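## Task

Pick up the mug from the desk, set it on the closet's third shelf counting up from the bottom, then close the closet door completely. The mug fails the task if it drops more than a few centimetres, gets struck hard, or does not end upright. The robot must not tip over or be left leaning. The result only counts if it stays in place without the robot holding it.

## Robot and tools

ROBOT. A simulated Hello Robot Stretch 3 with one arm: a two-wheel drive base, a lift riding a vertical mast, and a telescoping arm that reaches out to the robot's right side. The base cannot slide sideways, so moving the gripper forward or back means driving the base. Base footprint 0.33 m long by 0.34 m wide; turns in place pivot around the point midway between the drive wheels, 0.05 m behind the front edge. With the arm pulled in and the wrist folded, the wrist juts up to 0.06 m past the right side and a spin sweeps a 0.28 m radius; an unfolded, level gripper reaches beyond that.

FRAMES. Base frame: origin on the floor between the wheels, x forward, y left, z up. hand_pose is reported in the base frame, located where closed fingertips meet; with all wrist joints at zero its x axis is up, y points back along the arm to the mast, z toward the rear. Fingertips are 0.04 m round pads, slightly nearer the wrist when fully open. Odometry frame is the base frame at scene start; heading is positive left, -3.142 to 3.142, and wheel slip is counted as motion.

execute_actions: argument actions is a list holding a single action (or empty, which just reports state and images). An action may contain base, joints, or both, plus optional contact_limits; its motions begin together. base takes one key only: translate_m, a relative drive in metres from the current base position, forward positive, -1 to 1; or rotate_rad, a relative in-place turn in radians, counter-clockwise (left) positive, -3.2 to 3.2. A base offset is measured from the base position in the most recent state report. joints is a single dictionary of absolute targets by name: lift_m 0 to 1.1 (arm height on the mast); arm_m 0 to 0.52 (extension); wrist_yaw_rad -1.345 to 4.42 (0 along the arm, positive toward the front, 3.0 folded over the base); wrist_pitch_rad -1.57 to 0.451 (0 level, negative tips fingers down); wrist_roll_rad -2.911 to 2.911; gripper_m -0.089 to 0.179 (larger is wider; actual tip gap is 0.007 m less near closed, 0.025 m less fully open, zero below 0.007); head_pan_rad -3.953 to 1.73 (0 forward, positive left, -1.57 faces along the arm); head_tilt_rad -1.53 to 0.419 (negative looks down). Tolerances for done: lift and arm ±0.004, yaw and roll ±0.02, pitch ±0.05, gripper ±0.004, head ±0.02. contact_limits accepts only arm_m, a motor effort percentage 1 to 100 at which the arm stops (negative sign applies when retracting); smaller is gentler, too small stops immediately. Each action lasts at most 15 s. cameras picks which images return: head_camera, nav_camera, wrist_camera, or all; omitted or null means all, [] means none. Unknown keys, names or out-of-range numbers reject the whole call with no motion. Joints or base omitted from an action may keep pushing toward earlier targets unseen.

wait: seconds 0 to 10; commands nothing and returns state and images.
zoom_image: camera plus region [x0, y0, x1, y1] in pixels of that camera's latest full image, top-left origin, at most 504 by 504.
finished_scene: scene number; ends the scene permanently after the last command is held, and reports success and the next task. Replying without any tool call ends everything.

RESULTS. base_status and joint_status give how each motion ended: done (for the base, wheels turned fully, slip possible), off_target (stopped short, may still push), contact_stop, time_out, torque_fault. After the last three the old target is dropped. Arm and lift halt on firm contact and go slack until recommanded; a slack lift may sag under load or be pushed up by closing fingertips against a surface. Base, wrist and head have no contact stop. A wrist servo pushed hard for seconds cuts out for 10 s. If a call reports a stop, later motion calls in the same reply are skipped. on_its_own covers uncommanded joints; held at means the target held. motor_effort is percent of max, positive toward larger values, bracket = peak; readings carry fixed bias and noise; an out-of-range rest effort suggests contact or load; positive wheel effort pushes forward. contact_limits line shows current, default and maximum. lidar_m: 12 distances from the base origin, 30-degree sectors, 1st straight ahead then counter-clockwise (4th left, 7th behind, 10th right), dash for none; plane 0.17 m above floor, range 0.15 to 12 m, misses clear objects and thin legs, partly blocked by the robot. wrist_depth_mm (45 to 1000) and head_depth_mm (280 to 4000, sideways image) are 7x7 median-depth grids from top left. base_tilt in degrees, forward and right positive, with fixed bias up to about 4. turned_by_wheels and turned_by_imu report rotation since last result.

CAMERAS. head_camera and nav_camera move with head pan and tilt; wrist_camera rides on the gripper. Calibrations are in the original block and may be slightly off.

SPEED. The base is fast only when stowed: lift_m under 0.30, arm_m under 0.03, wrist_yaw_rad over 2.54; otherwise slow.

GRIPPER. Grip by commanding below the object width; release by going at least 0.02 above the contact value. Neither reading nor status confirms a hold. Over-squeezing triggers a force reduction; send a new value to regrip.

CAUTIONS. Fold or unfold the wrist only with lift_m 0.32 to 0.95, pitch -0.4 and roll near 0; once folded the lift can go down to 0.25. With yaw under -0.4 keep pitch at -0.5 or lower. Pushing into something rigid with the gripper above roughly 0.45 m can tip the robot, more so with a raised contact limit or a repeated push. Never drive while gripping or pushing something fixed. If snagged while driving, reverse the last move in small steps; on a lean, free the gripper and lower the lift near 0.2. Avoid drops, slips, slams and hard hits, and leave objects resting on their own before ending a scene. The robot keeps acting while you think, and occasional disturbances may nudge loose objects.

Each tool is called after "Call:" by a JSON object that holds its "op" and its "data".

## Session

Call:
{"op": "execute_actions", "data": {"actions": []}}

Scene clock: 0.00 s.
base_odometry: x=+0.000 y=+0.000 heading=+0.000 (m, m, rad; odometry frame)
turned_by_wheels: +0.000 (rad since the last result)
turned_by_imu: +0.000 (rad since the last result)
base_tilt: forward=+1.3 right=-0.4 (deg)
lidar_m: 2.45 1.71 1.79 1.27 1.11 1.11 1.29 1.92 1.92 2.25 2.67 2.67
head_depth_mm: 1772 2552 2789 2732 2718 2698 2543 / 1690 2556 3102 3038 2970 2924 2527 / 1593 2569 3166 3201 3118 3139 2509 / 1594 2619 2788 2836 2841 2814 2484 / 1831 2488 2581 2618 2590 2603 2441 / 1834 2370 2340 2324 2372 2348 2333 / 1844 2165 2190 2189 2195 2168 2146
base_status: not commanded
joint_positions: lift_m=+0.557 arm_m=+0.000 wrist_yaw_rad=+2.853 wrist_pitch_rad=-0.579 wrist_roll_rad=-0.001 gripper_m=+0.037 head_pan_rad=+0.020 head_tilt_rad=+0.007
joint_status: not commanded
motor_effort: left_wheel=-1 right_wheel=+0 lift_m=+39 arm_m=+0 wrist_yaw_rad=+0 wrist_pitch_rad=+6 wrist_roll_rad=+1 gripper_m=+0 head_pan_rad=+0 head_tilt_rad=+1 (%)
hand_pose: x=+0.0361 y=+0.0481 z=+0.5350 quat_wxyz=(+0.297, +0.699, +0.103, +0.642) (m; base frame)
wrist_depth_mm: - - - - - - - / 861 - - - - - - / 915 - - - - - - / 919 - 969 997 - - - / 805 774 832 808 822 858 857 / 705 710 - 730 746 738 738 / 605 617 - 649 635 653 648
pictures: head_camera (sideways: a quarter turn clockwise sets it upright), nav_camera (sideways: a quarter turn counterclockwise sets it upright), wrist_camera
camera_calibration (this result's frames):
head_camera: T_world_to_cam=[[0.0497208, -0.0464415, -0.997683, 1.31917], [-0.0444645, 0.997825, -0.0486641, 0.0640453], [0.997773, 0.046781, 0.0475477, -0.109731], [0, 0, 0, 1]] pos_world=[0.0467437, 0.00249164, 1.32445]
nav_camera: T_world_to_cam=[[0.00381167, 0.00420566, 0.999984, -1.2569], [0.0702632, -0.997521, 0.00392748, 0.0422405], [0.997521, 0.0702471, -0.00409772, -0.0480765], [0, 0, 0, 1]] pos_world=[0.0497803, 0.050799, 1.25651]
wrist_camera: T_world_to_cam=[[0.965584, -0.258543, 0.0283432, -0.0347784], [-0.159005, -0.673025, -0.722326, 0.453495], [0.205828, 0.69296, -0.690971, 0.495384], [0, 0, 0, 1]] pos_world=[0.00372545, -0.04706, 0.670853]
Images, in order (width x height): head_camera 896x504, nav_camera 672x504, wrist_camera 644x364.

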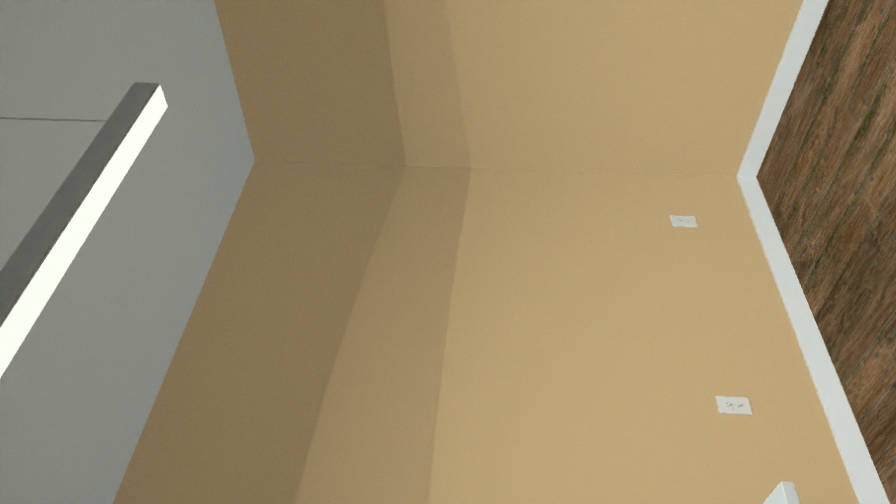

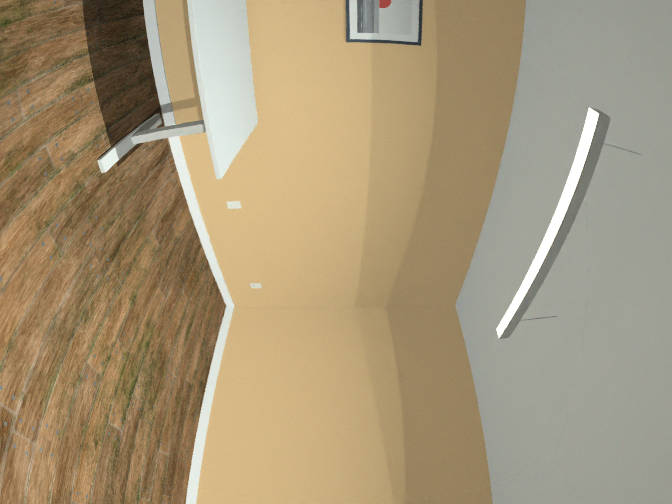

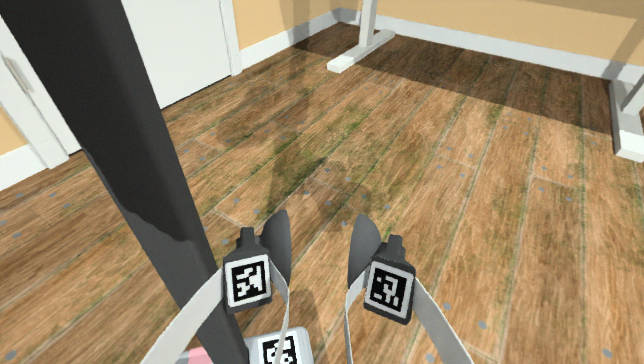

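Call:
{"op": "execute_actions", "data": {"actions": [{"joints":{"head_pan_rad":0.9,"head_tilt_rad":-0.4,"wrist_pitch_rad":-0.4,"lift_m":0.45}}], "cameras": ["head_camera","nav_camera"]}}

Call:
{"op": "execute_actions", "data": {"actions": [{"base":{"rotate_rad":-1.85},"joints":{"head_pan_rad":-0.1,"head_tilt_rad":-0.3,"lift_m":0.29,"gripper_m":0}}], "cameras": ["head_camera","nav_camera"]}}

Scene clock: 1.93 s.
base_odometry: x=+0.000 y=+0.000 heading=+0.000 (m, m, rad; odometry frame)
turned_by_wheels: +0.000 (rad since the last result)
turned_by_imu: +0.000 (rad since the last result)
base_tilt: forward=+1.3 right=-0.4 (deg)
lidar_m: 2.45 1.71 1.79 1.27 1.11 1.11 1.28 1.92 1.92 2.25 2.67 2.67
head_depth_mm: 1747 1852 1958 1685 2211 1790 1474 / 1729 1872 1989 1657 2227 1844 1485 / 1752 1871 1983 1653 2262 1838 1478 / 1780 1882 2048 1639 2290 1840 1469 / 1812 1940 2051 1613 2316 1816 1447 / 1822 1942 2077 1735 2333 1789 1453 / 1852 1943 2124 1715 2177 1793 1445
base_status: not commanded
joint_positions: lift_m=+0.450 arm_m=+0.000 wrist_yaw_rad=+2.853 wrist_pitch_rad=-0.422 wrist_roll_rad=-0.001 gripper_m=+0.037 head_pan_rad=+0.893 head_tilt_rad=-0.395
joint_status: all done
motor_effort: left_wheel=-1(1) right_wheel=-1(0) lift_m=+35(37) arm_m=+0(0) wrist_yaw_rad=+0(0) wrist_pitch_rad=+10(10) wrist_roll_rad=+0(1) gripper_m=+0(1) head_pan_rad=+3(26) head_tilt_rad=-2(26) (%)
hand_pose: x=+0.0425 y=+0.0698 z=+0.4620 quat_wxyz=(+0.246, +0.705, +0.047, +0.663) (m; base frame)
wrist_depth_mm: - - - - - - - / - - - - - - - / 860 - - - - - - / 885 - - - - - - / 792 - 849 838 850 857 861 / 673 658 - 682 712 708 722 / 577 579 590 595 599 607 615
pictures: head_camera (sideways: a quarter turn clockwise sets it upright), nav_camera (sideways: a quarter turn counterclockwise sets it upright)
camera_calibration (this result's frames):
head_camera: T_world_to_cam=[[-0.179576, -0.298557, -0.937345, 1.24151], [-0.803957, 0.593653, -0.0350654, 0.0509521], [0.566927, 0.747288, -0.346633, 0.405998], [0, 0, 0, 1]] pos_world=[0.0337365, 0.0370155, 1.30624]
nav_camera: T_world_to_cam=[[0.244267, 0.309884, 0.918861, -1.15224], [0.808038, -0.588908, -0.0161974, 0.0639371], [0.536105, 0.746431, -0.394249, 0.462566], [0, 0, 0, 1]] pos_world=[-0.0181936, 0.0494412, 1.24215]
Images, in order (width x height): head_camera 896x504, nav_camera 672x504.

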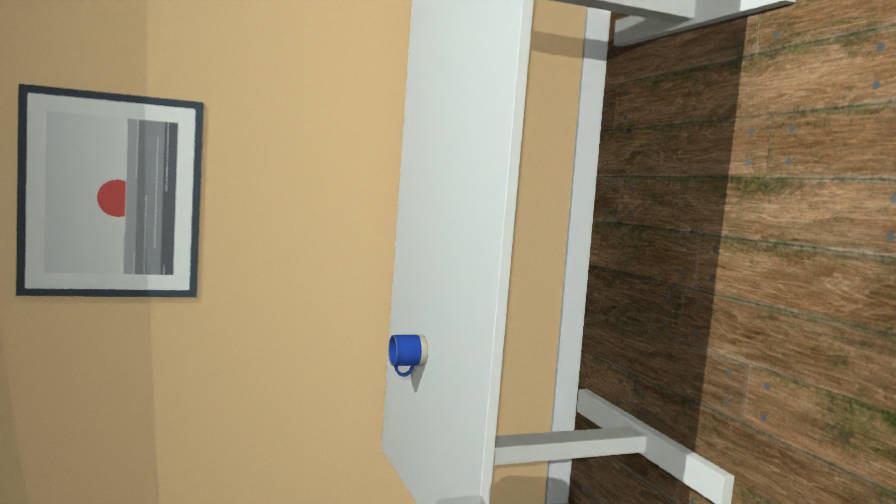

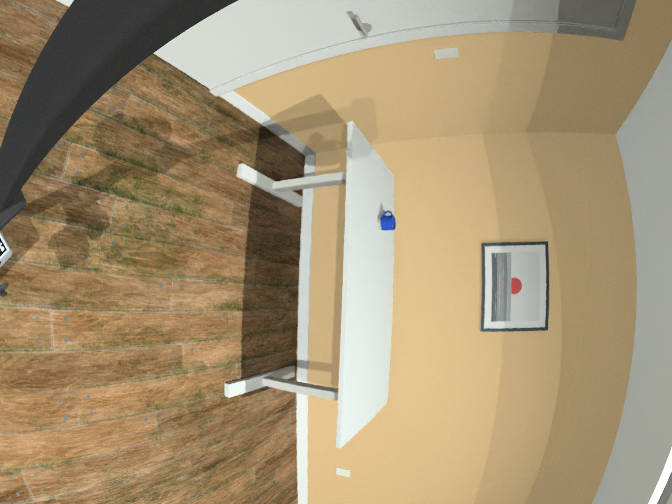

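Scene clock: 5.17 s.
base_odometry: x=+0.000 y=+0.000 heading=-1.850 (m, m, rad; odometry frame)
turned_by_wheels: -1.850 (rad since the last result)
turned_by_imu: -1.825 (rad since the last result)
base_tilt: forward=+1.3 right=-0.3 (deg)
lidar_m: 2.05 2.66 2.67 2.75 1.71 2.11 1.62 1.14 1.10 1.15 1.54 1.91
head_depth_mm: 1680 1735 1808 1904 1948 2005 1608 / 1720 1805 1896 1967 2044 2052 1599 / 1787 1876 1947 2073 2150 2056 1597 / 1876 1936 2023 2139 2256 2017 1593 / 1935 2013 2104 2200 2332 2014 1596 / 1989 2088 2184 2341 2426 2014 1579 / 2093 2203 2294 2454 2536 1988 1564
base_status: done
joint_positions: lift_m=+0.290 arm_m=+0.000 wrist_yaw_rad=+2.853 wrist_pitch_rad=-0.421 wrist_roll_rad=-0.001 gripper_m=+0.000 head_pan_rad=-0.093 head_tilt_rad=-0.309
joint_status: all done
motor_effort: left_wheel=+2(12) right_wheel=-3(7) lift_m=+35(35) arm_m=+0(0) wrist_yaw_rad=+0(0) wrist_pitch_rad=+10(10) wrist_roll_rad=+1(1) gripper_m=-2(89) head_pan_rad=-2(25) head_tilt_rad=+5(16) (%)
hand_pose: x=+0.0425 y=+0.0699 z=+0.3022 quat_wxyz=(+0.246, +0.705, +0.047, +0.664) (m; base frame)
wrist_depth_mm: - - - - - - - / - - - - - - - / 889 948 984 - - - - / 708 - 738 741 747 784 781 / 580 - 595 627 605 616 645 / 488 477 519 - 518 512 518 / 441 - - 429 432 446 447
pictures: head_camera (sideways: a quarter turn clockwise sets it upright), nav_camera (sideways: a quarter turn counterclockwise sets it upright)
camera_calibration (this result's frames):
head_camera: T_world_to_cam=[[-0.267388, -0.0226426, -0.963323, 1.27597], [0.0542339, 0.997786, -0.0385062, 0.0502008], [0.962061, -0.0625408, -0.265568, 0.298084], [0, 0, 0, 1]] pos_world=[0.0516808, -0.00255602, 1.31026]
nav_camera: T_world_to_cam=[[0.313937, -0.0251714, 0.94911, -1.19215], [-0.0437031, -0.998972, -0.0120381, 0.0637194], [0.948438, -0.0376999, -0.314714, 0.356545], [0, 0, 0, 1]] pos_world=[0.0388844, 0.0470875, 1.24446]
Images, in order (width x height): head_camera 896x504, nav_camera 672x504.

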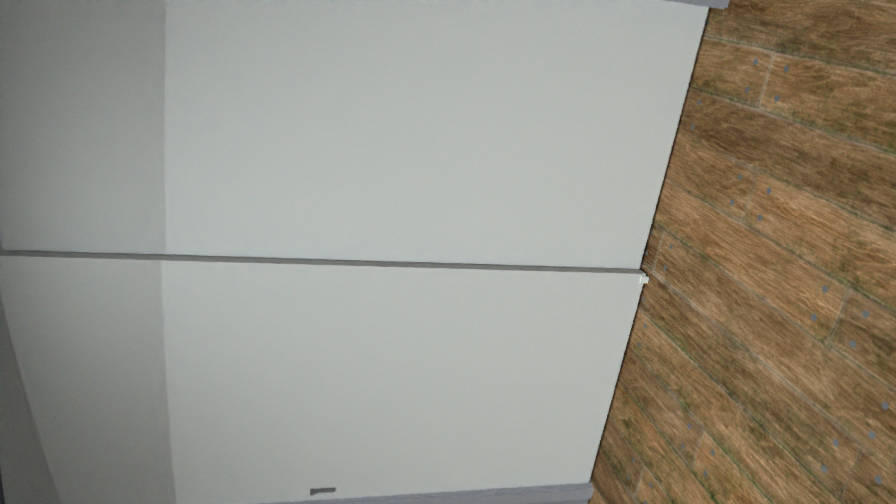

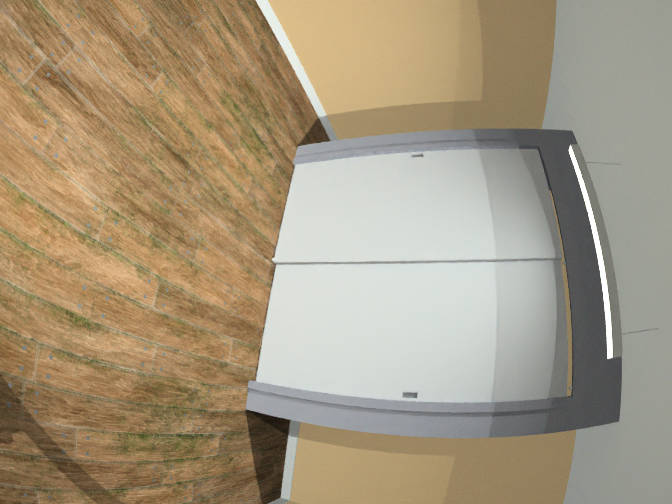

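Call:
{"op": "execute_actions", "data": {"actions": [{"base":{"rotate_rad":-0.445},"joints":{"head_pan_rad":0}}], "cameras": []}}

Call:
{"op": "execute_actions", "data": {"actions": [{"base":{"translate_m":1}}], "cameras": ["head_camera"]}}

Call:
{"op": "execute_actions", "data": {"actions": [{"base":{"translate_m":0.48}}], "cameras": []}}

Call:
{"op": "execute_actions", "data": {"actions": [{"base":{"rotate_rad":1.515},"joints":{"head_pan_rad":-1.57,"head_tilt_rad":-0.6,"lift_m":0.58}}], "cameras": ["head_camera"]}}

Scene clock: 7.40 s.
base_odometry: x=+0.000 y=+0.000 heading=-2.295 (m, m, rad; odometry frame)
turned_by_wheels: -0.445 (rad since the last result)
turned_by_imu: -0.438 (rad since the last result)
base_tilt: forward=+1.4 right=-0.4 (deg)
lidar_m: 1.91 2.10 2.74 2.67 2.82 1.71 2.11 1.47 1.11 1.10 1.17 1.67
head_depth_mm: 2273 2384 2474 2590 2767 2058 1609 / 2255 2374 2500 2628 2721 2060 1586 / 1664 1716 1811 1909 1992 2052 1597 / 1714 1781 1916 1960 2075 2021 1596 / 1724 1819 1893 2002 2104 2003 1571 / 1732 1805 1892 2020 2140 2014 1567 / 1735 1821 1924 2011 2114 1989 1566
base_status: done
joint_positions: lift_m=+0.290 arm_m=+0.000 wrist_yaw_rad=+2.853 wrist_pitch_rad=-0.421 wrist_roll_rad=-0.001 gripper_m=+0.000 head_pan_rad=-0.007 head_tilt_rad=-0.309
joint_status: all done
motor_effort: left_wheel=+2(9) right_wheel=-3(7) lift_m=+35(35) arm_m=+0(0) wrist_yaw_rad=+0(0) wrist_pitch_rad=+9(9) wrist_roll_rad=+1(0) gripper_m=-2(2) head_pan_rad=+3(9) head_tilt_rad=+4(4) (%)
hand_pose: x=+0.0425 y=+0.0699 z=+0.3022 quat_wxyz=(+0.246, +0.705, +0.047, +0.664) (m; base frame)
wrist_depth_mm: - - - - - - - / - - - - - - - / 887 983 943 - - - - / 697 - 744 739 765 772 784 / 577 - 596 643 611 617 626 / 492 474 513 - 504 514 535 / 445 - - 436 440 440 443
pictures: none
No camera images: the call's "cameras" was empty. Leave "cameras" out to get every camera's image.

Scene clock: 12.57 s.
base_odometry: x=-0.662 y=-0.749 heading=-2.295 (m, m, rad; odometry frame)
turned_by_wheels: +0.000 (rad since the last result)
turned_by_imu: +0.003 (rad since the last result)
base_tilt: forward=+1.3 right=-0.5 (deg)
lidar_m: 0.91 1.04 1.42 2.61 2.76 3.22 2.68 1.57 1.20 1.17 1.23 0.95
head_depth_mm: 764 799 840 888 952 1787 1605 / 761 800 844 885 933 987 1054 / 822 851 897 907 942 993 1056 / 836 870 916 967 1012 1069 1140 / 835 875 925 969 1015 1080 1148 / 838 873 924 970 1026 1094 1155 / 846 883 931 978 1033 1094 1161
base_status: done
joint_positions: lift_m=+0.290 arm_m=+0.000 wrist_yaw_rad=+2.853 wrist_pitch_rad=-0.421 wrist_roll_rad=-0.001 gripper_m=+0.000 head_pan_rad=-0.007 head_tilt_rad=-0.309
joint_status: not commanded
motor_effort: left_wheel=+2(11) right_wheel=-2(8) lift_m=+35(35) arm_m=+0(0) wrist_yaw_rad=+0(0) wrist_pitch_rad=+9(9) wrist_roll_rad=+0(1) gripper_m=-2(2) head_pan_rad=+1(3) head_tilt_rad=+4(4) (%)
hand_pose: x=+0.0425 y=+0.0699 z=+0.3022 quat_wxyz=(+0.246, +0.705, +0.047, +0.664) (m; base frame)
wrist_depth_mm: - - - - - - 896 / - - - - - - 886 / 883 931 978 - - - 903 / 717 - 717 756 773 769 811 / 573 - 595 635 608 618 630 / 486 486 508 - 512 513 526 / 442 - - 437 431 439 437
pictures: head_camera (sideways: a quarter turn clockwise sets it upright)
camera_calibration (this result's frames):
head_camera: T_world_to_cam=[[-0.263829, -0.045571, -0.963492, 1.27617], [-0.0317996, 0.998751, -0.0385312, 0.0507581], [0.964045, 0.020473, -0.264949, 0.297266], [0, 0, 0, 1]] pos_world=[0.0517262, 0.00137561, 1.31029]
Images, in order (width x height): head_camera 896x504.

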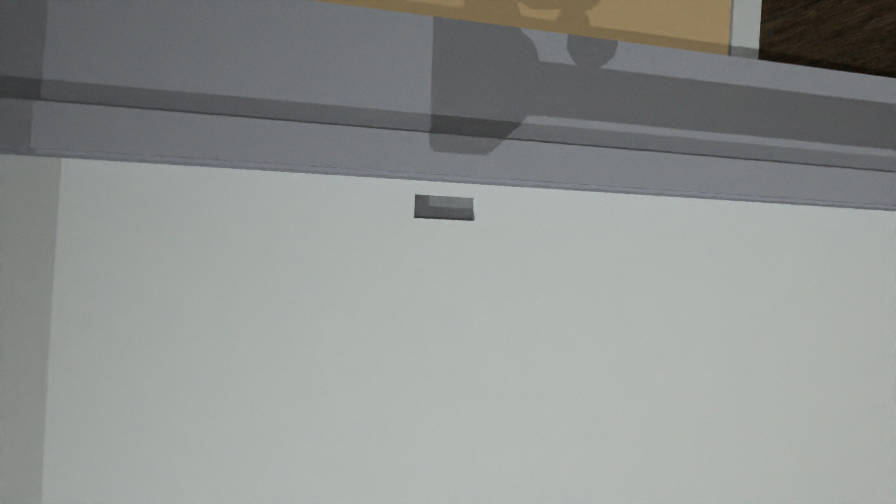

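Scene clock: 15.97 s.
base_odometry: x=-0.980 y=-1.109 heading=-2.295 (m, m, rad; odometry frame)
turned_by_wheels: +0.000 (rad since the last result)
turned_by_imu: +0.002 (rad since the last result)
base_tilt: forward=+1.4 right=-0.3 (deg)
lidar_m: 0.45 0.53 0.76 2.59 2.73 3.70 3.16 1.61 1.22 1.19 1.26 0.44
head_depth_mm: 347 352 367 384 401 424 456 / 399 417 436 455 477 457 465 / 401 420 441 465 493 519 551 / 402 422 442 466 492 520 554 / 405 424 445 469 496 526 558 / 407 428 448 472 500 529 561 / 409 430 450 476 502 533 568
base_status: done
joint_positions: lift_m=+0.290 arm_m=+0.000 wrist_yaw_rad=+2.853 wrist_pitch_rad=-0.421 wrist_roll_rad=-0.001 gripper_m=+0.000 head_pan_rad=-0.007 head_tilt_rad=-0.309
joint_status: not commanded
motor_effort: left_wheel=+2(8) right_wheel=-3(5) lift_m=+35(35) arm_m=+0(0) wrist_yaw_rad=+0(0) wrist_pitch_rad=+9(9) wrist_roll_rad=+0(0) gripper_m=-3(2) head_pan_rad=+2(2) head_tilt_rad=+4(4) (%)
hand_pose: x=+0.0425 y=+0.0699 z=+0.3022 quat_wxyz=(+0.246, +0.705, +0.047, +0.664) (m; base frame)
wrist_depth_mm: - - - - 914 626 459 / - - - - 918 643 467 / 879 951 963 - 938 644 466 / 701 - 728 745 756 661 476 / 575 - 590 642 613 596 475 / 480 475 507 - 503 519 486 / 435 - - 431 437 438 448
pictures: none
No camera images: the call's "cameras" was empty. Leave "cameras" out to get every camera's image.

Scene clock: 19.43 s.
base_odometry: x=-0.980 y=-1.109 heading=-0.780 (m, m, rad; odometry frame)
turned_by_wheels: +1.515 (rad since the last result)
turned_by_imu: +1.497 (rad since the last result)
base_tilt: forward=+1.3 right=-0.5 (deg)
lidar_m: 1.77 2.69 3.71 3.15 1.69 1.24 1.20 1.24 0.45 0.44 0.53 0.72
head_depth_mm: 335 361 396 449 517 597 704 / 389 420 448 459 510 579 703 / 395 433 478 541 598 669 753 / 397 434 480 535 607 699 829 / 398 435 480 538 607 705 831 / 398 436 482 538 608 708 841 / 399 438 484 541 614 709 844
base_status: done
joint_positions: lift_m=+0.580 arm_m=+0.000 wrist_yaw_rad=+2.853 wrist_pitch_rad=-0.420 wrist_roll_rad=-0.001 gripper_m=+0.000 head_pan_rad=-1.563 head_tilt_rad=-0.593
joint_status: all done
motor_effort: left_wheel=-4(9) right_wheel=+3(8) lift_m=+44(45) arm_m=+0(1) wrist_yaw_rad=+0(0) wrist_pitch_rad=+9(9) wrist_roll_rad=+0(1) gripper_m=-2(2) head_pan_rad=-2(27) head_tilt_rad=-4(25) (%)
hand_pose: x=+0.0425 y=+0.0699 z=+0.5920 quat_wxyz=(+0.246, +0.705, +0.047, +0.664) (m; base frame)
wrist_depth_mm: - - - - - - - / - - - - - - - / - - - - - - - / - - - - - - - / 942 - - - - - - / 814 838 869 - 826 863 884 / 696 708 703 726 730 744 769
pictures: head_camera (sideways: a quarter turn clockwise sets it upright)
camera_calibration (this result's frames):
head_camera: T_world_to_cam=[[-0.0515151, 0.522528, -0.851065, 1.12817], [0.998098, 0.0558452, -0.0261278, 0.0283158], [0.0338754, -0.850791, -0.524411, 0.640584], [0, 0, 0, 1]] pos_world=[0.00815558, -0.0460761, 1.29681]
Images, in order (width x height): head_camera 896x504.

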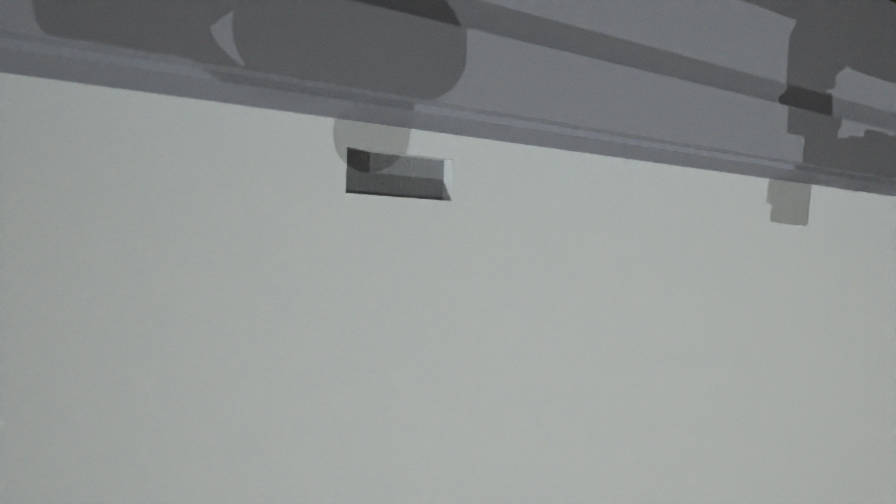

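Call:
{"op": "execute_actions", "data": {"actions": [{"base":{"translate_m":-0.018},"joints":{"lift_m":0.935,"wrist_yaw_rad":0,"wrist_pitch_rad":0.02,"arm_m":0.03}}], "cameras": ["head_camera","wrist_camera"]}}

Scene clock: 23.60 s.
base_odometry: x=-0.993 y=-1.096 heading=-0.780 (m, m, rad; odometry frame)
turned_by_wheels: +0.000 (rad since the last result)
turned_by_imu: +0.000 (rad since the last result)
base_tilt: forward=+1.5 right=-0.4 (deg)
lidar_m: 1.79 2.70 3.73 3.15 1.66 1.22 1.18 1.22 0.45 0.43 0.53 0.73
head_depth_mm: 327 358 402 457 500 - - / 381 374 407 445 492 - - / 395 433 479 525 - - - / 395 434 480 525 596 715 829 / 397 434 481 538 610 701 830 / 398 436 482 538 611 706 836 / 398 436 483 541 614 709 839
base_status: done
joint_positions: lift_m=+0.935 arm_m=+0.030 wrist_yaw_rad=+0.002 wrist_pitch_rad=-0.004 wrist_roll_rad=-0.001 gripper_m=+0.000 head_pan_rad=-1.563 head_tilt_rad=-0.593
joint_status: all done
motor_effort: left_wheel=-3(9) right_wheel=+3(4) lift_m=+44(45) arm_m=+3(4) wrist_yaw_rad=-3(5) wrist_pitch_rad=+11(9) wrist_roll_rad=+0(0) gripper_m=-2(2) head_pan_rad=-2(2) head_tilt_rad=-3(3) (%)
hand_pose: x=-0.0209 y=-0.4309 z=+1.0485 quat_wxyz=(+0.708, +0.002, -0.707, -0.001) (m; base frame)
wrist_depth_mm: 221 219 216 213 201 139 148 / 228 222 221 219 195 142 153 / 233 230 229 225 187 147 158 / 240 236 233 235 179 150 161 / 247 245 243 238 173 155 166 / 255 255 249 - 163 160 172 / 264 259 256 253 178 165 178
pictures: head_camera (sideways: a quarter turn clockwise sets it upright), wrist_camera
camera_calibration (this result's frames):
head_camera: T_world_to_cam=[[-0.0515086, 0.522528, -0.851065, 1.12817], [0.998098, 0.0558327, -0.0261278, 0.0283158], [0.0338648, -0.850792, -0.524411, 0.640584], [0, 0, 0, 1]] pos_world=[0.00815501, -0.0460761, 1.29681]
wrist_camera: T_world_to_cam=[[-0.99921, -0.00965015, 0.0385604, -0.0627101], [-0.0396838, 0.186406, -0.981671, 1.13774], [0.0022854, -0.982425, -0.186641, -0.0611608], [0, 0, 0, 1]] pos_world=[-0.0173707, -0.272773, 1.10789]
Images, in order (width x height): head_camera 896x504, wrist_camera 644x364.

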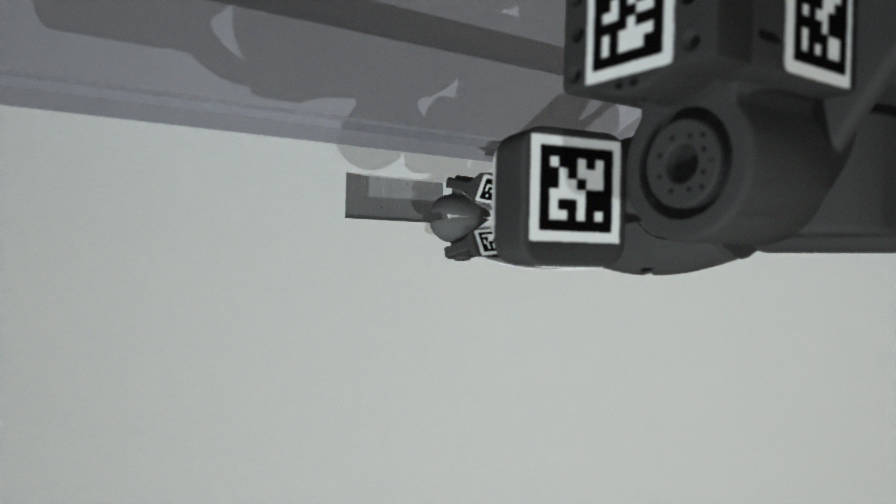

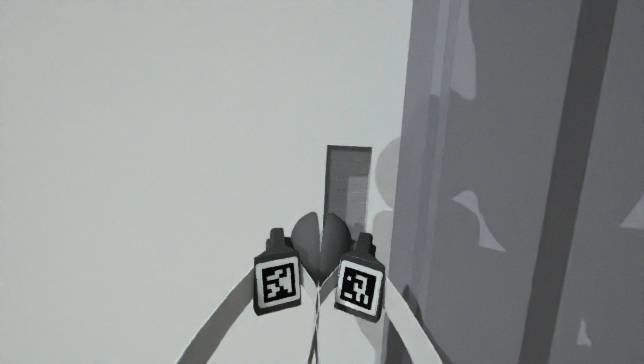

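Call:
{"op": "execute_actions", "data": {"actions": [{"joints":{"wrist_yaw_rad":-0.07,"arm_m":0.103},"contact_limits":{"arm_m":15}}], "cameras": ["wrist_camera"]}}

Call:
{"op": "execute_actions", "data": {"actions": [{"base":{"translate_m":0.12}}], "cameras": ["wrist_camera"]}}

Scene clock: 25.63 s.
base_odometry: x=-0.993 y=-1.096 heading=-0.780 (m, m, rad; odometry frame)
turned_by_wheels: +0.000 (rad since the last result)
turned_by_imu: +0.000 (rad since the last result)
base_tilt: forward=+1.4 right=-0.4 (deg)
lidar_m: 1.79 2.70 3.73 3.16 1.67 1.22 1.18 1.22 0.45 0.44 0.53 0.73
head_depth_mm: 328 359 402 444 - - 722 / 379 375 406 437 - - 726 / 397 435 480 - - - 722 / 397 436 482 530 608 701 833 / 397 436 483 538 611 710 837 / 400 438 485 541 615 708 839 / 401 438 485 545 615 714 843
base_status: not commanded
joint_positions: lift_m=+0.935 arm_m=+0.097 wrist_yaw_rad=-0.063 wrist_pitch_rad=-0.004 wrist_roll_rad=-0.001 gripper_m=+0.000 head_pan_rad=-1.563 head_tilt_rad=-0.593
joint_status: arm_m contact_stop (moved +0.067 of +0.073); the others done
on_its_own: arm_m is slack since a contact_stop, until your next command for it (your +0.103 is given up)
motor_effort: left_wheel=-2(3) right_wheel=+1(3) lift_m=+43(44) arm_m=+1(17) wrist_yaw_rad=-8(11) wrist_pitch_rad=+11(12) wrist_roll_rad=+1(1) gripper_m=-2(3) head_pan_rad=-2(1) head_tilt_rad=-4(3) (%)
contact_limits: arm_m 15 (drawing in: default 29, maximum 48; extending or still: default 41, maximum 67)
hand_pose: x=-0.0376 y=-0.4972 z=+1.0484 quat_wxyz=(+0.707, -0.020, -0.706, -0.024) (m; base frame)
wrist_depth_mm: 150 150 152 152 134 82 81 / 155 155 156 157 131 84 84 / 158 160 161 161 129 86 86 / 163 163 166 178 126 88 89 / 169 168 169 182 123 91 92 / 174 175 175 - 109 94 95 / 179 179 181 182 112 97 98
pictures: wrist_camera
camera_calibration (this result's frames):
wrist_camera: T_world_to_cam=[[-0.997718, 0.0554343, 0.0385539, -0.0475941], [-0.0274142, 0.189248, -0.981547, 1.15105], [-0.0617077, -0.980363, -0.187297, -0.126985], [0, 0, 0, 1]] pos_world=[-0.0237663, -0.339688, 1.10786]
Images, in order (width x height): wrist_camera 644x364.

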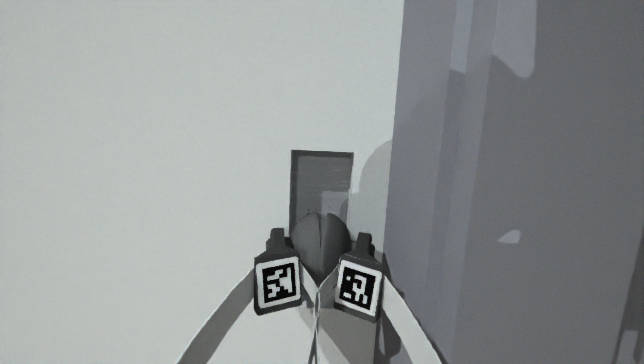

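not run: a stop came earlier in this reply.

Call:
{"op": "execute_actions", "data": {"actions": [{"base":{"translate_m":0.13},"joints":{"arm_m":0.098}}], "cameras": ["wrist_camera"]}}

Scene clock: 27.97 s.
base_odometry: x=-0.901 y=-1.188 heading=-0.780 (m, m, rad; odometry frame)
turned_by_wheels: +0.000 (rad since the last result)
turned_by_imu: +0.001 (rad since the last result)
base_tilt: forward=+1.3 right=-0.4 (deg)
lidar_m: 1.71 2.57 3.54 3.14 1.84 1.35 1.31 1.36 0.48 0.51 0.53 0.73
head_depth_mm: 952 872 966 895 - - 707 / 407 740 1126 948 - - 882 / 398 435 480 - - - 1240 / 398 437 484 536 612 705 835 / 400 438 485 541 613 707 836 / 400 438 485 543 614 710 845 / 401 440 486 544 616 716 851
base_status: done
joint_positions: lift_m=+0.935 arm_m=+0.098 wrist_yaw_rad=-0.071 wrist_pitch_rad=-0.004 wrist_roll_rad=-0.001 gripper_m=+0.000 head_pan_rad=-1.563 head_tilt_rad=-0.593
joint_status: all done
motor_effort: left_wheel=-4(12) right_wheel=+3(22) lift_m=+43(43) arm_m=+5(13) wrist_yaw_rad=+2(71) wrist_pitch_rad=+11(11) wrist_roll_rad=+0(0) gripper_m=-2(7) head_pan_rad=-2(3) head_tilt_rad=-3(4) (%)
hand_pose: x=-0.0397 y=-0.4981 z=+1.0483 quat_wxyz=(+0.707, -0.023, -0.706, -0.027) (m; base frame)
wrist_depth_mm: 148 150 152 153 594 434 190 / 153 154 156 157 597 434 186 / 157 159 160 161 422 424 187 / 162 163 164 178 645 419 184 / 167 168 169 172 622 411 183 / 171 173 174 - 560 416 181 / 178 179 180 182 547 410 180
pictures: wrist_camera
camera_calibration (this result's frames):
wrist_camera: T_world_to_cam=[[-0.997221, 0.0637457, 0.0385555, -0.0455099], [-0.0258313, 0.189563, -0.981529, 1.15134], [-0.0698769, -0.979797, -0.187389, -0.127958], [0, 0, 0, 1]] pos_world=[-0.0245841, -0.340723, 1.10785]
Images, in order (width x height): wrist_camera 644x364.

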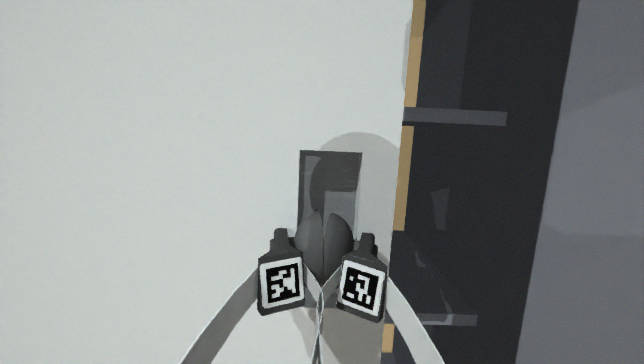

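Call:
{"op": "execute_actions", "data": {"actions": [{"base":{"translate_m":0.15},"joints":{"arm_m":0.099,"head_pan_rad":-1.8,"head_tilt_rad":-0.7}}]}}

Scene clock: 30.70 s.
base_odometry: x=-0.794 y=-1.293 heading=-0.780 (m, m, rad; odometry frame)
turned_by_wheels: +0.000 (rad since the last result)
turned_by_imu: +0.001 (rad since the last result)
base_tilt: forward=+1.3 right=-0.4 (deg)
lidar_m: 2.32 2.41 3.32 3.14 2.06 1.51 1.46 0.63 0.56 0.51 0.53 0.70
head_depth_mm: 765 826 857 660 - - 1142 / 894 1030 982 - - 1249 1092 / 921 1148 1019 - - 1380 1206 / 909 1128 1019 - - 1380 1211 / 406 451 501 - - 832 1016 / 398 443 490 570 655 783 975 / 390 434 484 552 635 754 927
base_status: done
joint_positions: lift_m=+0.935 arm_m=+0.099 wrist_yaw_rad=-0.084 wrist_pitch_rad=-0.005 wrist_roll_rad=-0.001 gripper_m=+0.000 head_pan_rad=-1.793 head_tilt_rad=-0.691
joint_status: all done
on_its_own: wrist_yaw_rad is at rest, and its effort (+16) is outside its rest range (-12 to +12)
motor_effort: left_wheel=-6(13) right_wheel=+5(23) lift_m=+43(43) arm_m=+6(13) wrist_yaw_rad=+16(73) wrist_pitch_rad=+11(12) wrist_roll_rad=+0(1) gripper_m=-4(6) head_pan_rad=-2(13) head_tilt_rad=-5(15) (%)
hand_pose: x=-0.0429 y=-0.4988 z=+1.0482 quat_wxyz=(+0.707, -0.028, -0.706, -0.032) (m; base frame)
wrist_depth_mm: 148 149 151 153 156 654 455 / 152 154 155 157 794 667 447 / 156 158 159 162 428 596 439 / 160 162 165 178 854 645 440 / 165 168 168 171 772 635 438 / 169 171 173 - 553 563 435 / 176 178 179 182 863 592 432
pictures: head_camera (sideways: a quarter turn clockwise sets it upright), nav_camera (sideways: a quarter turn counterclockwise sets it upright), wrist_camera
camera_calibration (this result's frames):
head_camera: T_world_to_cam=[[0.086724, 0.59937, -0.795761, 1.05522], [0.985073, -0.170813, -0.021301, 0.0221083], [-0.148693, -0.782035, -0.605237, 0.746852], [0, 0, 0, 1]] pos_world=[-0.0022392, -0.0446247, 1.29219]
nav_camera: T_world_to_cam=[[-0.138157, -0.630662, 0.763661, -0.94753], [-0.983292, 0.179619, -0.0295549, 0.0922453], [-0.118529, -0.754985, -0.64494, 0.79273], [0, 0, 0, 1]] pos_world=[0.0537577, -0.0156399, 1.23758]
wrist_camera: T_world_to_cam=[[-0.99636, 0.0760311, 0.0385527, -0.0424374], [-0.0234526, 0.190317, -0.981443, 1.15166], [-0.0819574, -0.978774, -0.187841, -0.128385], [0, 0, 0, 1]] pos_world=[-0.0257957, -0.341613, 1.10781]
Images, in order (width x height): head_camera 896x504, nav_camera 672x504, wrist_camera 644x364.

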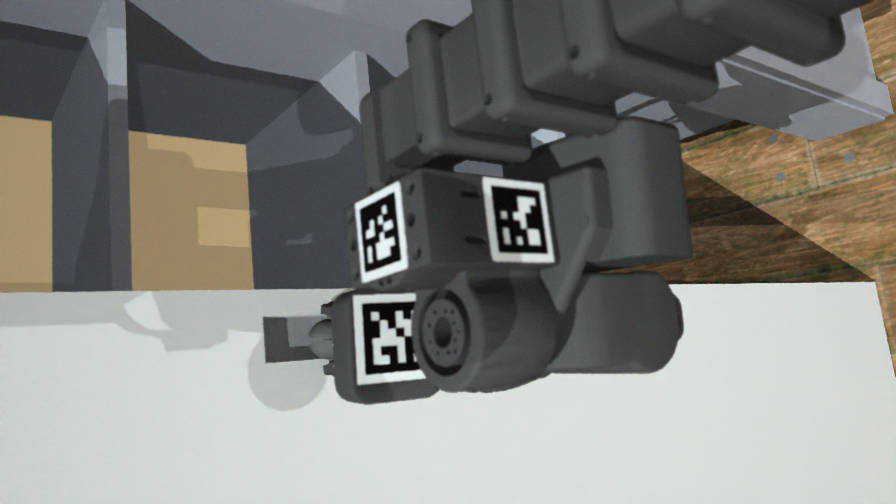

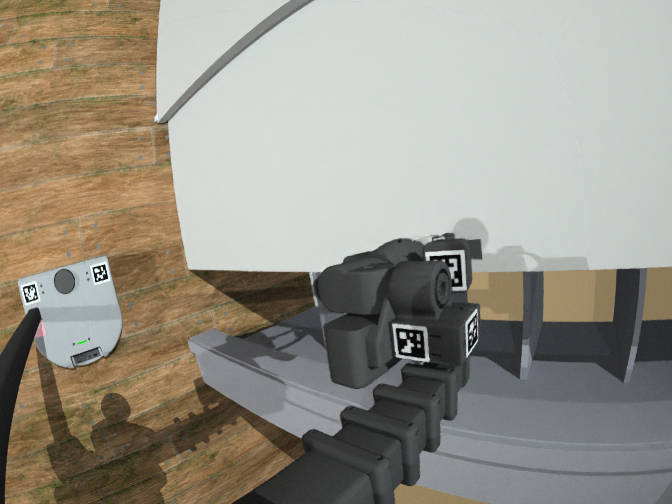

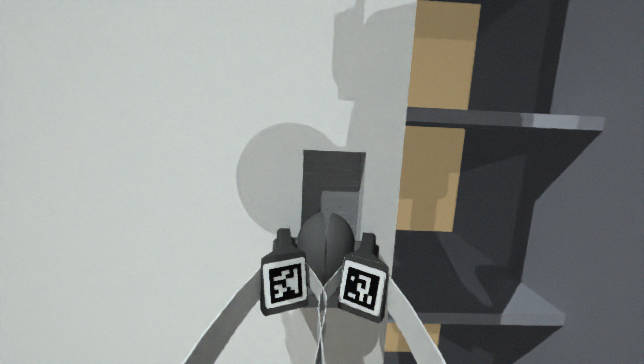

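Call:
{"op": "execute_actions", "data": {"actions": [{"base":{"translate_m":0.12},"joints":{"arm_m":0.101}}], "cameras": ["wrist_camera"]}}

Call:
{"op": "execute_actions", "data": {"actions": [{"joints":{"arm_m":0.0}}], "cameras": []}}

Call:
{"op": "execute_actions", "data": {"actions": [{"base":{"translate_m":-0.25},"joints":{"lift_m":0.62,"wrist_yaw_rad":3.0,"wrist_pitch_rad":-0.4,"head_pan_rad":-1.6}}], "cameras": ["head_camera"]}}

Scene clock: 33.00 s.
base_odometry: x=-0.709 y=-1.378 heading=-0.780 (m, m, rad; odometry frame)
turned_by_wheels: +0.000 (rad since the last result)
turned_by_imu: -0.110 (rad since the last result)
base_tilt: forward=+1.3 right=-0.5 (deg)
lidar_m: 1.28 2.26 2.87 3.13 2.46 1.68 1.56 0.70 0.63 0.51 0.51 0.63
head_depth_mm: 793 850 892 741 - - 1164 / 884 1013 1006 - - 1320 1167 / 927 1176 1024 - - 1381 1209 / 908 1154 1024 - - 1383 1216 / 415 462 510 - - 838 1016 / 400 443 488 563 648 770 944 / 388 428 479 539 621 731 888
base_status: done
joint_positions: lift_m=+0.935 arm_m=+0.100 wrist_yaw_rad=-0.075 wrist_pitch_rad=-0.008 wrist_roll_rad=-0.001 gripper_m=+0.000 head_pan_rad=-1.793 head_tilt_rad=-0.691
joint_status: all done
motor_effort: left_wheel=+0(12) right_wheel=+0(24) lift_m=+43(43) arm_m=+12(18) wrist_yaw_rad=+6(79) wrist_pitch_rad=+12(13) wrist_roll_rad=+0(1) gripper_m=-3(7) head_pan_rad=-2(3) head_tilt_rad=-4(5) (%)
hand_pose: x=-0.0407 y=-0.5005 z=+1.0475 quat_wxyz=(+0.707, -0.024, -0.706, -0.030) (m; base frame)
wrist_depth_mm: 138 142 147 153 794 647 466 / 141 147 152 158 833 641 461 / 146 150 157 162 451 608 471 / 150 155 161 178 905 644 468 / 154 159 167 174 761 653 465 / 159 165 171 - 551 565 463 / 163 169 179 185 881 639 460
pictures: wrist_camera
camera_calibration (this result's frames):
wrist_camera: T_world_to_cam=[[-0.996984, 0.0673696, 0.0385312, -0.0444294], [-0.0248838, 0.192781, -0.980926, 1.15199], [-0.0735127, -0.978926, -0.190523, -0.126933], [0, 0, 0, 1]] pos_world=[-0.0249608, -0.343346, 1.10754]
Images, in order (width x height): wrist_camera 644x364.

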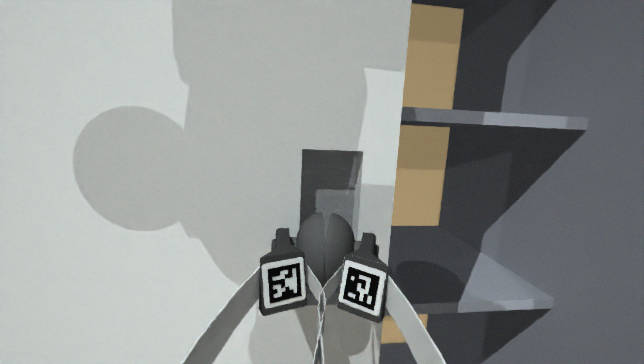

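Scene clock: 34.97 s.
base_odometry: x=-0.709 y=-1.378 heading=-0.780 (m, m, rad; odometry frame)
turned_by_wheels: +0.000 (rad since the last result)
turned_by_imu: +0.000 (rad since the last result)
base_tilt: forward=+1.3 right=-0.4 (deg)
lidar_m: 1.28 2.25 2.86 3.12 2.46 1.67 1.56 0.70 0.62 0.51 0.51 0.63
head_depth_mm: 791 848 896 890 - - - / 901 1008 1021 1150 - - - / 917 1170 1019 1307 - - - / 893 1153 974 1395 - - - / 413 459 522 - - - - / 398 440 492 552 645 772 943 / 386 427 476 539 619 729 884
base_status: not commanded
joint_positions: lift_m=+0.935 arm_m=+0.000 wrist_yaw_rad=-0.071 wrist_pitch_rad=-0.004 wrist_roll_rad=-0.001 gripper_m=+0.000 head_pan_rad=-1.793 head_tilt_rad=-0.691
joint_status: all done
motor_effort: left_wheel=+1(1) right_wheel=-2(1) lift_m=+43(43) arm_m=-3(12) wrist_yaw_rad=+2(8) wrist_pitch_rad=+11(12) wrist_roll_rad=+0(0) gripper_m=-2(3) head_pan_rad=-2(2) head_tilt_rad=-4(5) (%)
hand_pose: x=-0.0397 y=-0.4007 z=+1.0484 quat_wxyz=(+0.707, -0.023, -0.706, -0.027) (m; base frame)
wrist_depth_mm: 223 226 234 243 870 670 482 / 227 233 240 251 936 664 481 / 233 240 250 259 923 644 482 / 240 246 256 274 958 669 481 / 245 253 265 277 867 667 472 / 251 264 270 - 843 625 384 / 256 270 281 295 903 648 378
pictures: none
No camera images: the call's "cameras" was empty. Leave "cameras" out to get every camera's image.

Scene clock: 38.87 s.
base_odometry: x=-0.886 y=-1.202 heading=-0.780 (m, m, rad; odometry frame)
turned_by_wheels: +0.000 (rad since the last result)
turned_by_imu: +0.000 (rad since the last result)
base_tilt: forward=+1.4 right=-0.4 (deg)
lidar_m: 1.35 2.50 3.21 3.11 2.09 1.41 1.31 1.33 0.50 0.56 0.54 0.68
head_depth_mm: 421 437 480 540 658 808 1146 / 760 835 584 604 664 772 1007 / 915 1109 973 1258 1191 1317 1069 / 896 1132 974 1359 1195 1395 1206 / 886 1117 969 1341 1187 1391 1206 / 881 1096 963 1332 1174 1359 1094 / 862 1088 954 616 687 804 1001
base_status: done
joint_positions: lift_m=+0.620 arm_m=+0.000 wrist_yaw_rad=+2.998 wrist_pitch_rad=-0.413 wrist_roll_rad=-0.001 gripper_m=+0.000 head_pan_rad=-1.607 head_tilt_rad=-0.691
joint_status: all done
motor_effort: left_wheel=+1(4) right_wheel=-2(5) lift_m=+35(40) arm_m=-2(3) wrist_yaw_rad=+2(5) wrist_pitch_rad=+6(11) wrist_roll_rad=+0(1) gripper_m=-3(2) head_pan_rad=+3(14) head_tilt_rad=-4(3) (%)
hand_pose: x=+0.0110 y=+0.0775 z=+0.6339 quat_wxyz=(+0.195, +0.700, +0.095, +0.680) (m; base frame)
wrist_depth_mm: - - - - - - - / - - - - - - - / - - - - - - - / - - - - - - - / - - - - - - - / 860 888 - - 928 933 904 / 758 774 786 755 793 773 790
pictures: head_camera (sideways: a quarter turn clockwise sets it upright)
camera_calibration (this result's frames):
head_camera: T_world_to_cam=[[-0.0254558, 0.605512, -0.795429, 1.05547], [0.999675, 0.0140807, -0.0212734, 0.0219833], [-0.00168108, -0.795712, -0.605673, 0.746523], [0, 0, 0, 1]] pos_world=[0.00614664, -0.0453918, 1.29217]
Images, in order (width x height): head_camera 896x504.

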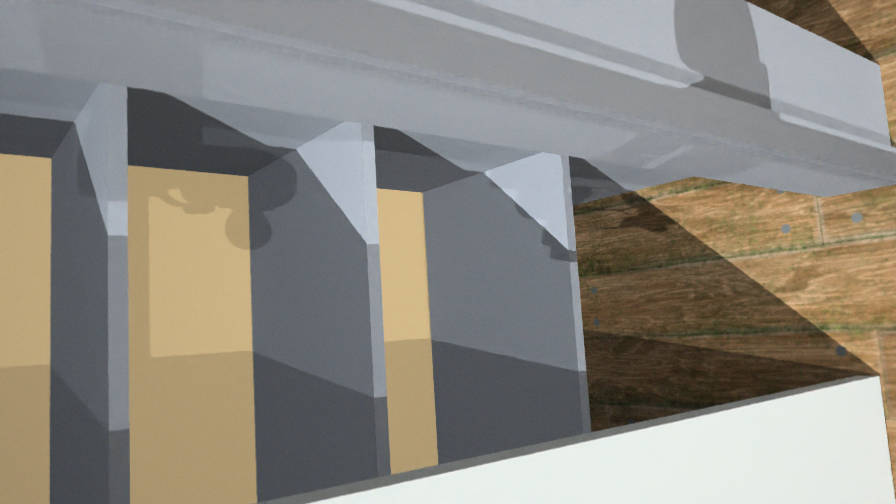

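Call:
{"op": "execute_actions", "data": {"actions": [{"base":{"rotate_rad":1.925},"joints":{"lift_m":0.29,"head_pan_rad":0,"head_tilt_rad":-0.6}}], "cameras": []}}

Call:
{"op": "execute_actions", "data": {"actions": [{"base":{"translate_m":1}}], "cameras": []}}

Call:
{"op": "execute_actions", "data": {"actions": [{"base":{"translate_m":1}}], "cameras": []}}

Call:
{"op": "execute_actions", "data": {"actions": [{"base":{"translate_m":0.4},"joints":{"lift_m":0.7,"head_pan_rad":-0.15}}], "cameras": ["head_camera"]}}

Scene clock: 43.40 s.
base_odometry: x=-0.886 y=-1.202 heading=+1.145 (m, m, rad; odometry frame)
turned_by_wheels: +1.925 (rad since the last result)
turned_by_imu: +1.902 (rad since the last result)
base_tilt: forward=+1.2 right=-0.3 (deg)
lidar_m: 2.63 1.53 1.31 1.31 0.54 0.50 0.54 0.61 0.96 2.47 2.83 3.12
head_depth_mm: 2900 2995 3267 2395 1862 1504 1273 / 2942 3132 3365 2364 1861 1509 1263 / 3029 3229 3332 2357 1844 1502 1265 / 3077 3178 3270 2327 1830 1485 1265 / 3073 3363 3257 2338 1820 1495 1254 / 2516 2750 2835 2329 1835 1491 1252 / 2084 2224 2355 2250 1807 1475 1245
base_status: done
joint_positions: lift_m=+0.290 arm_m=+0.000 wrist_yaw_rad=+2.998 wrist_pitch_rad=-0.414 wrist_roll_rad=-0.001 gripper_m=+0.000 head_pan_rad=-0.007 head_tilt_rad=-0.606
joint_status: all done
motor_effort: left_wheel=-3(7) right_wheel=+2(7) lift_m=+35(35) arm_m=-3(3) wrist_yaw_rad=+3(2) wrist_pitch_rad=+6(6) wrist_roll_rad=+1(0) gripper_m=-2(2) head_pan_rad=+3(25) head_tilt_rad=+3(13) (%)
hand_pose: x=+0.0109 y=+0.0775 z=+0.3038 quat_wxyz=(+0.195, +0.700, +0.095, +0.680) (m; base frame)
wrist_depth_mm: 455 - - - - - - / 462 - - - - - - / 471 943 - - - - - / 477 680 729 753 777 779 829 / 485 576 605 656 616 635 634 / 476 509 - - 519 521 523 / 432 - - - 438 445 443
pictures: none
No camera images: the call's "cameras" was empty. Leave "cameras" out to get every camera's image.

Scene clock: 48.57 s.
base_odometry: x=-0.473 y=-0.291 heading=+1.145 (m, m, rad; odometry frame)
turned_by_wheels: +0.000 (rad since the last result)
turned_by_imu: +0.003 (rad since the last result)
base_tilt: forward=+1.3 right=-0.4 (deg)
lidar_m: 2.15 1.23 1.06 1.06 1.22 1.44 1.42 1.73 2.72 2.72 3.07 2.19
head_depth_mm: 2078 2231 2523 2400 1842 1502 1272 / 2139 2287 2567 2403 1825 1494 1269 / 2214 2350 2642 2347 1842 1502 1261 / 2270 2363 2695 2321 1836 1493 1257 / 2322 2475 2741 2365 1819 1488 1263 / 2055 2162 2328 2236 1812 1493 1249 / 1718 1805 1906 1963 1788 1467 1251
base_status: done
joint_positions: lift_m=+0.290 arm_m=+0.000 wrist_yaw_rad=+2.999 wrist_pitch_rad=-0.414 wrist_roll_rad=-0.001 gripper_m=+0.000 head_pan_rad=-0.007 head_tilt_rad=-0.605
joint_status: not commanded
motor_effort: left_wheel=-3(10) right_wheel=+3(7) lift_m=+35(35) arm_m=-3(3) wrist_yaw_rad=+2(2) wrist_pitch_rad=+6(6) wrist_roll_rad=+1(1) gripper_m=-2(2) head_pan_rad=+3(3) head_tilt_rad=+3(3) (%)
hand_pose: x=+0.0108 y=+0.0775 z=+0.3038 quat_wxyz=(+0.195, +0.700, +0.096, +0.680) (m; base frame)
wrist_depth_mm: - - - 956 918 928 848 / - - - - - 981 905 / 942 956 - - - - 985 / 718 718 745 740 779 780 802 / 582 582 620 667 613 629 617 / 492 506 - - 513 517 532 / 426 - - - 437 447 442
pictures: none
No camera images: the call's "cameras" was empty. Leave "cameras" out to get every camera's image.

Scene clock: 53.73 s.
base_odometry: x=-0.060 y=+0.619 heading=+1.145 (m, m, rad; odometry frame)
turned_by_wheels: +0.000 (rad since the last result)
turned_by_imu: +0.003 (rad since the last result)
base_tilt: forward=+1.4 right=-0.4 (deg)
lidar_m: 1.23 0.91 0.78 0.79 0.93 1.61 2.41 2.80 2.98 2.98 1.41 1.63
head_depth_mm: 1299 1426 1491 1073 1731 1504 1274 / 1332 1459 1504 1061 1793 1507 1269 / 1369 1502 1502 1065 1841 1503 1261 / 1406 1551 1480 1104 1774 1486 1262 / 1447 1581 1579 1093 1754 1453 1254 / 1467 1591 1724 1147 1804 1473 1248 / 1293 1361 1441 1496 1621 1476 1250
base_status: done
joint_positions: lift_m=+0.290 arm_m=+0.000 wrist_yaw_rad=+2.999 wrist_pitch_rad=-0.414 wrist_roll_rad=-0.001 gripper_m=+0.000 head_pan_rad=-0.007 head_tilt_rad=-0.605
joint_status: not commanded
motor_effort: left_wheel=-3(8) right_wheel=+2(8) lift_m=+35(35) arm_m=-3(3) wrist_yaw_rad=+2(1) wrist_pitch_rad=+6(6) wrist_roll_rad=+0(1) gripper_m=-2(3) head_pan_rad=+3(4) head_tilt_rad=+2(3) (%)
hand_pose: x=+0.0108 y=+0.0775 z=+0.3038 quat_wxyz=(+0.195, +0.700, +0.096, +0.680) (m; base frame)
wrist_depth_mm: 869 - 777 735 733 681 662 / 967 958 849 794 743 737 702 / 931 983 888 879 836 799 751 / 716 721 751 763 773 798 819 / 582 592 613 652 612 630 639 / 492 513 - - 515 523 524 / 435 - - - 440 448 449
pictures: none
No camera images: the call's "cameras" was empty. Leave "cameras" out to get every camera's image.

Scene clock: 59.07 s.
base_odometry: x=+0.106 y=+0.983 heading=+1.144 (m, m, rad; odometry frame)
turned_by_wheels: +0.000 (rad since the last result)
turned_by_imu: +0.001 (rad since the last result)
base_tilt: forward=+1.3 right=-0.4 (deg)
lidar_m: 0.83 0.81 0.68 0.68 0.79 1.40 2.81 3.26 3.07 2.51 1.20 1.24
head_depth_mm: 996 1091 1202 1072 827 674 1221 / 1010 1095 1227 1063 826 669 1236 / 1025 1122 1232 985 818 669 1263 / 1031 1127 1253 1052 820 666 1247 / 1047 1147 1259 1052 812 681 1253 / 1062 1161 1277 1043 813 697 1221 / 1075 1179 1318 1401 809 697 1244
base_status: done
joint_positions: lift_m=+0.700 arm_m=+0.000 wrist_yaw_rad=+2.999 wrist_pitch_rad=-0.414 wrist_roll_rad=-0.001 gripper_m=+0.000 head_pan_rad=-0.143 head_tilt_rad=-0.605
joint_status: all done
motor_effort: left_wheel=-3(8) right_wheel=+3(8) lift_m=+43(45) arm_m=-3(3) wrist_yaw_rad=+1(1) wrist_pitch_rad=+7(6) wrist_roll_rad=+1(0) gripper_m=-2(2) head_pan_rad=-1(13) head_tilt_rad=+2(2) (%)
hand_pose: x=+0.0108 y=+0.0775 z=+0.7135 quat_wxyz=(+0.195, +0.700, +0.096, +0.680) (m; base frame)
wrist_depth_mm: 773 - 673 626 621 608 588 / 841 795 720 699 670 652 631 / 959 907 819 763 729 732 670 / - - 909 849 816 775 754 / - - - 903 895 860 807 / 988 955 - - 941 961 886 / 814 809 868 856 851 850 862
pictures: head_camera (sideways: a quarter turn clockwise sets it upright)
camera_calibration (this result's frames):
head_camera: T_world_to_cam=[[-0.534294, 0.0290287, -0.8448, 1.12294], [0.0944784, 0.995199, -0.0255563, 0.0330836], [0.840002, -0.09347, -0.534472, 0.648756], [0, 0, 0, 1]] pos_world=[0.0518988, -0.00488298, 1.29625]
Images, in order (width x height): head_camera 896x504.

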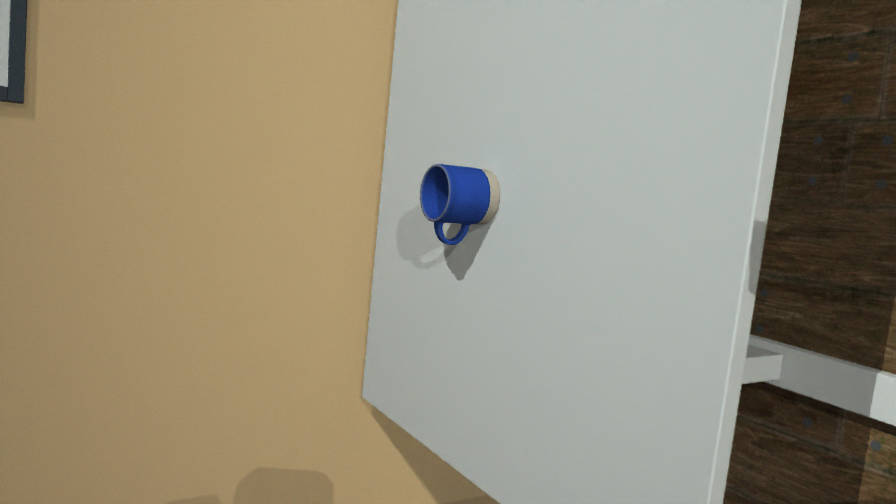

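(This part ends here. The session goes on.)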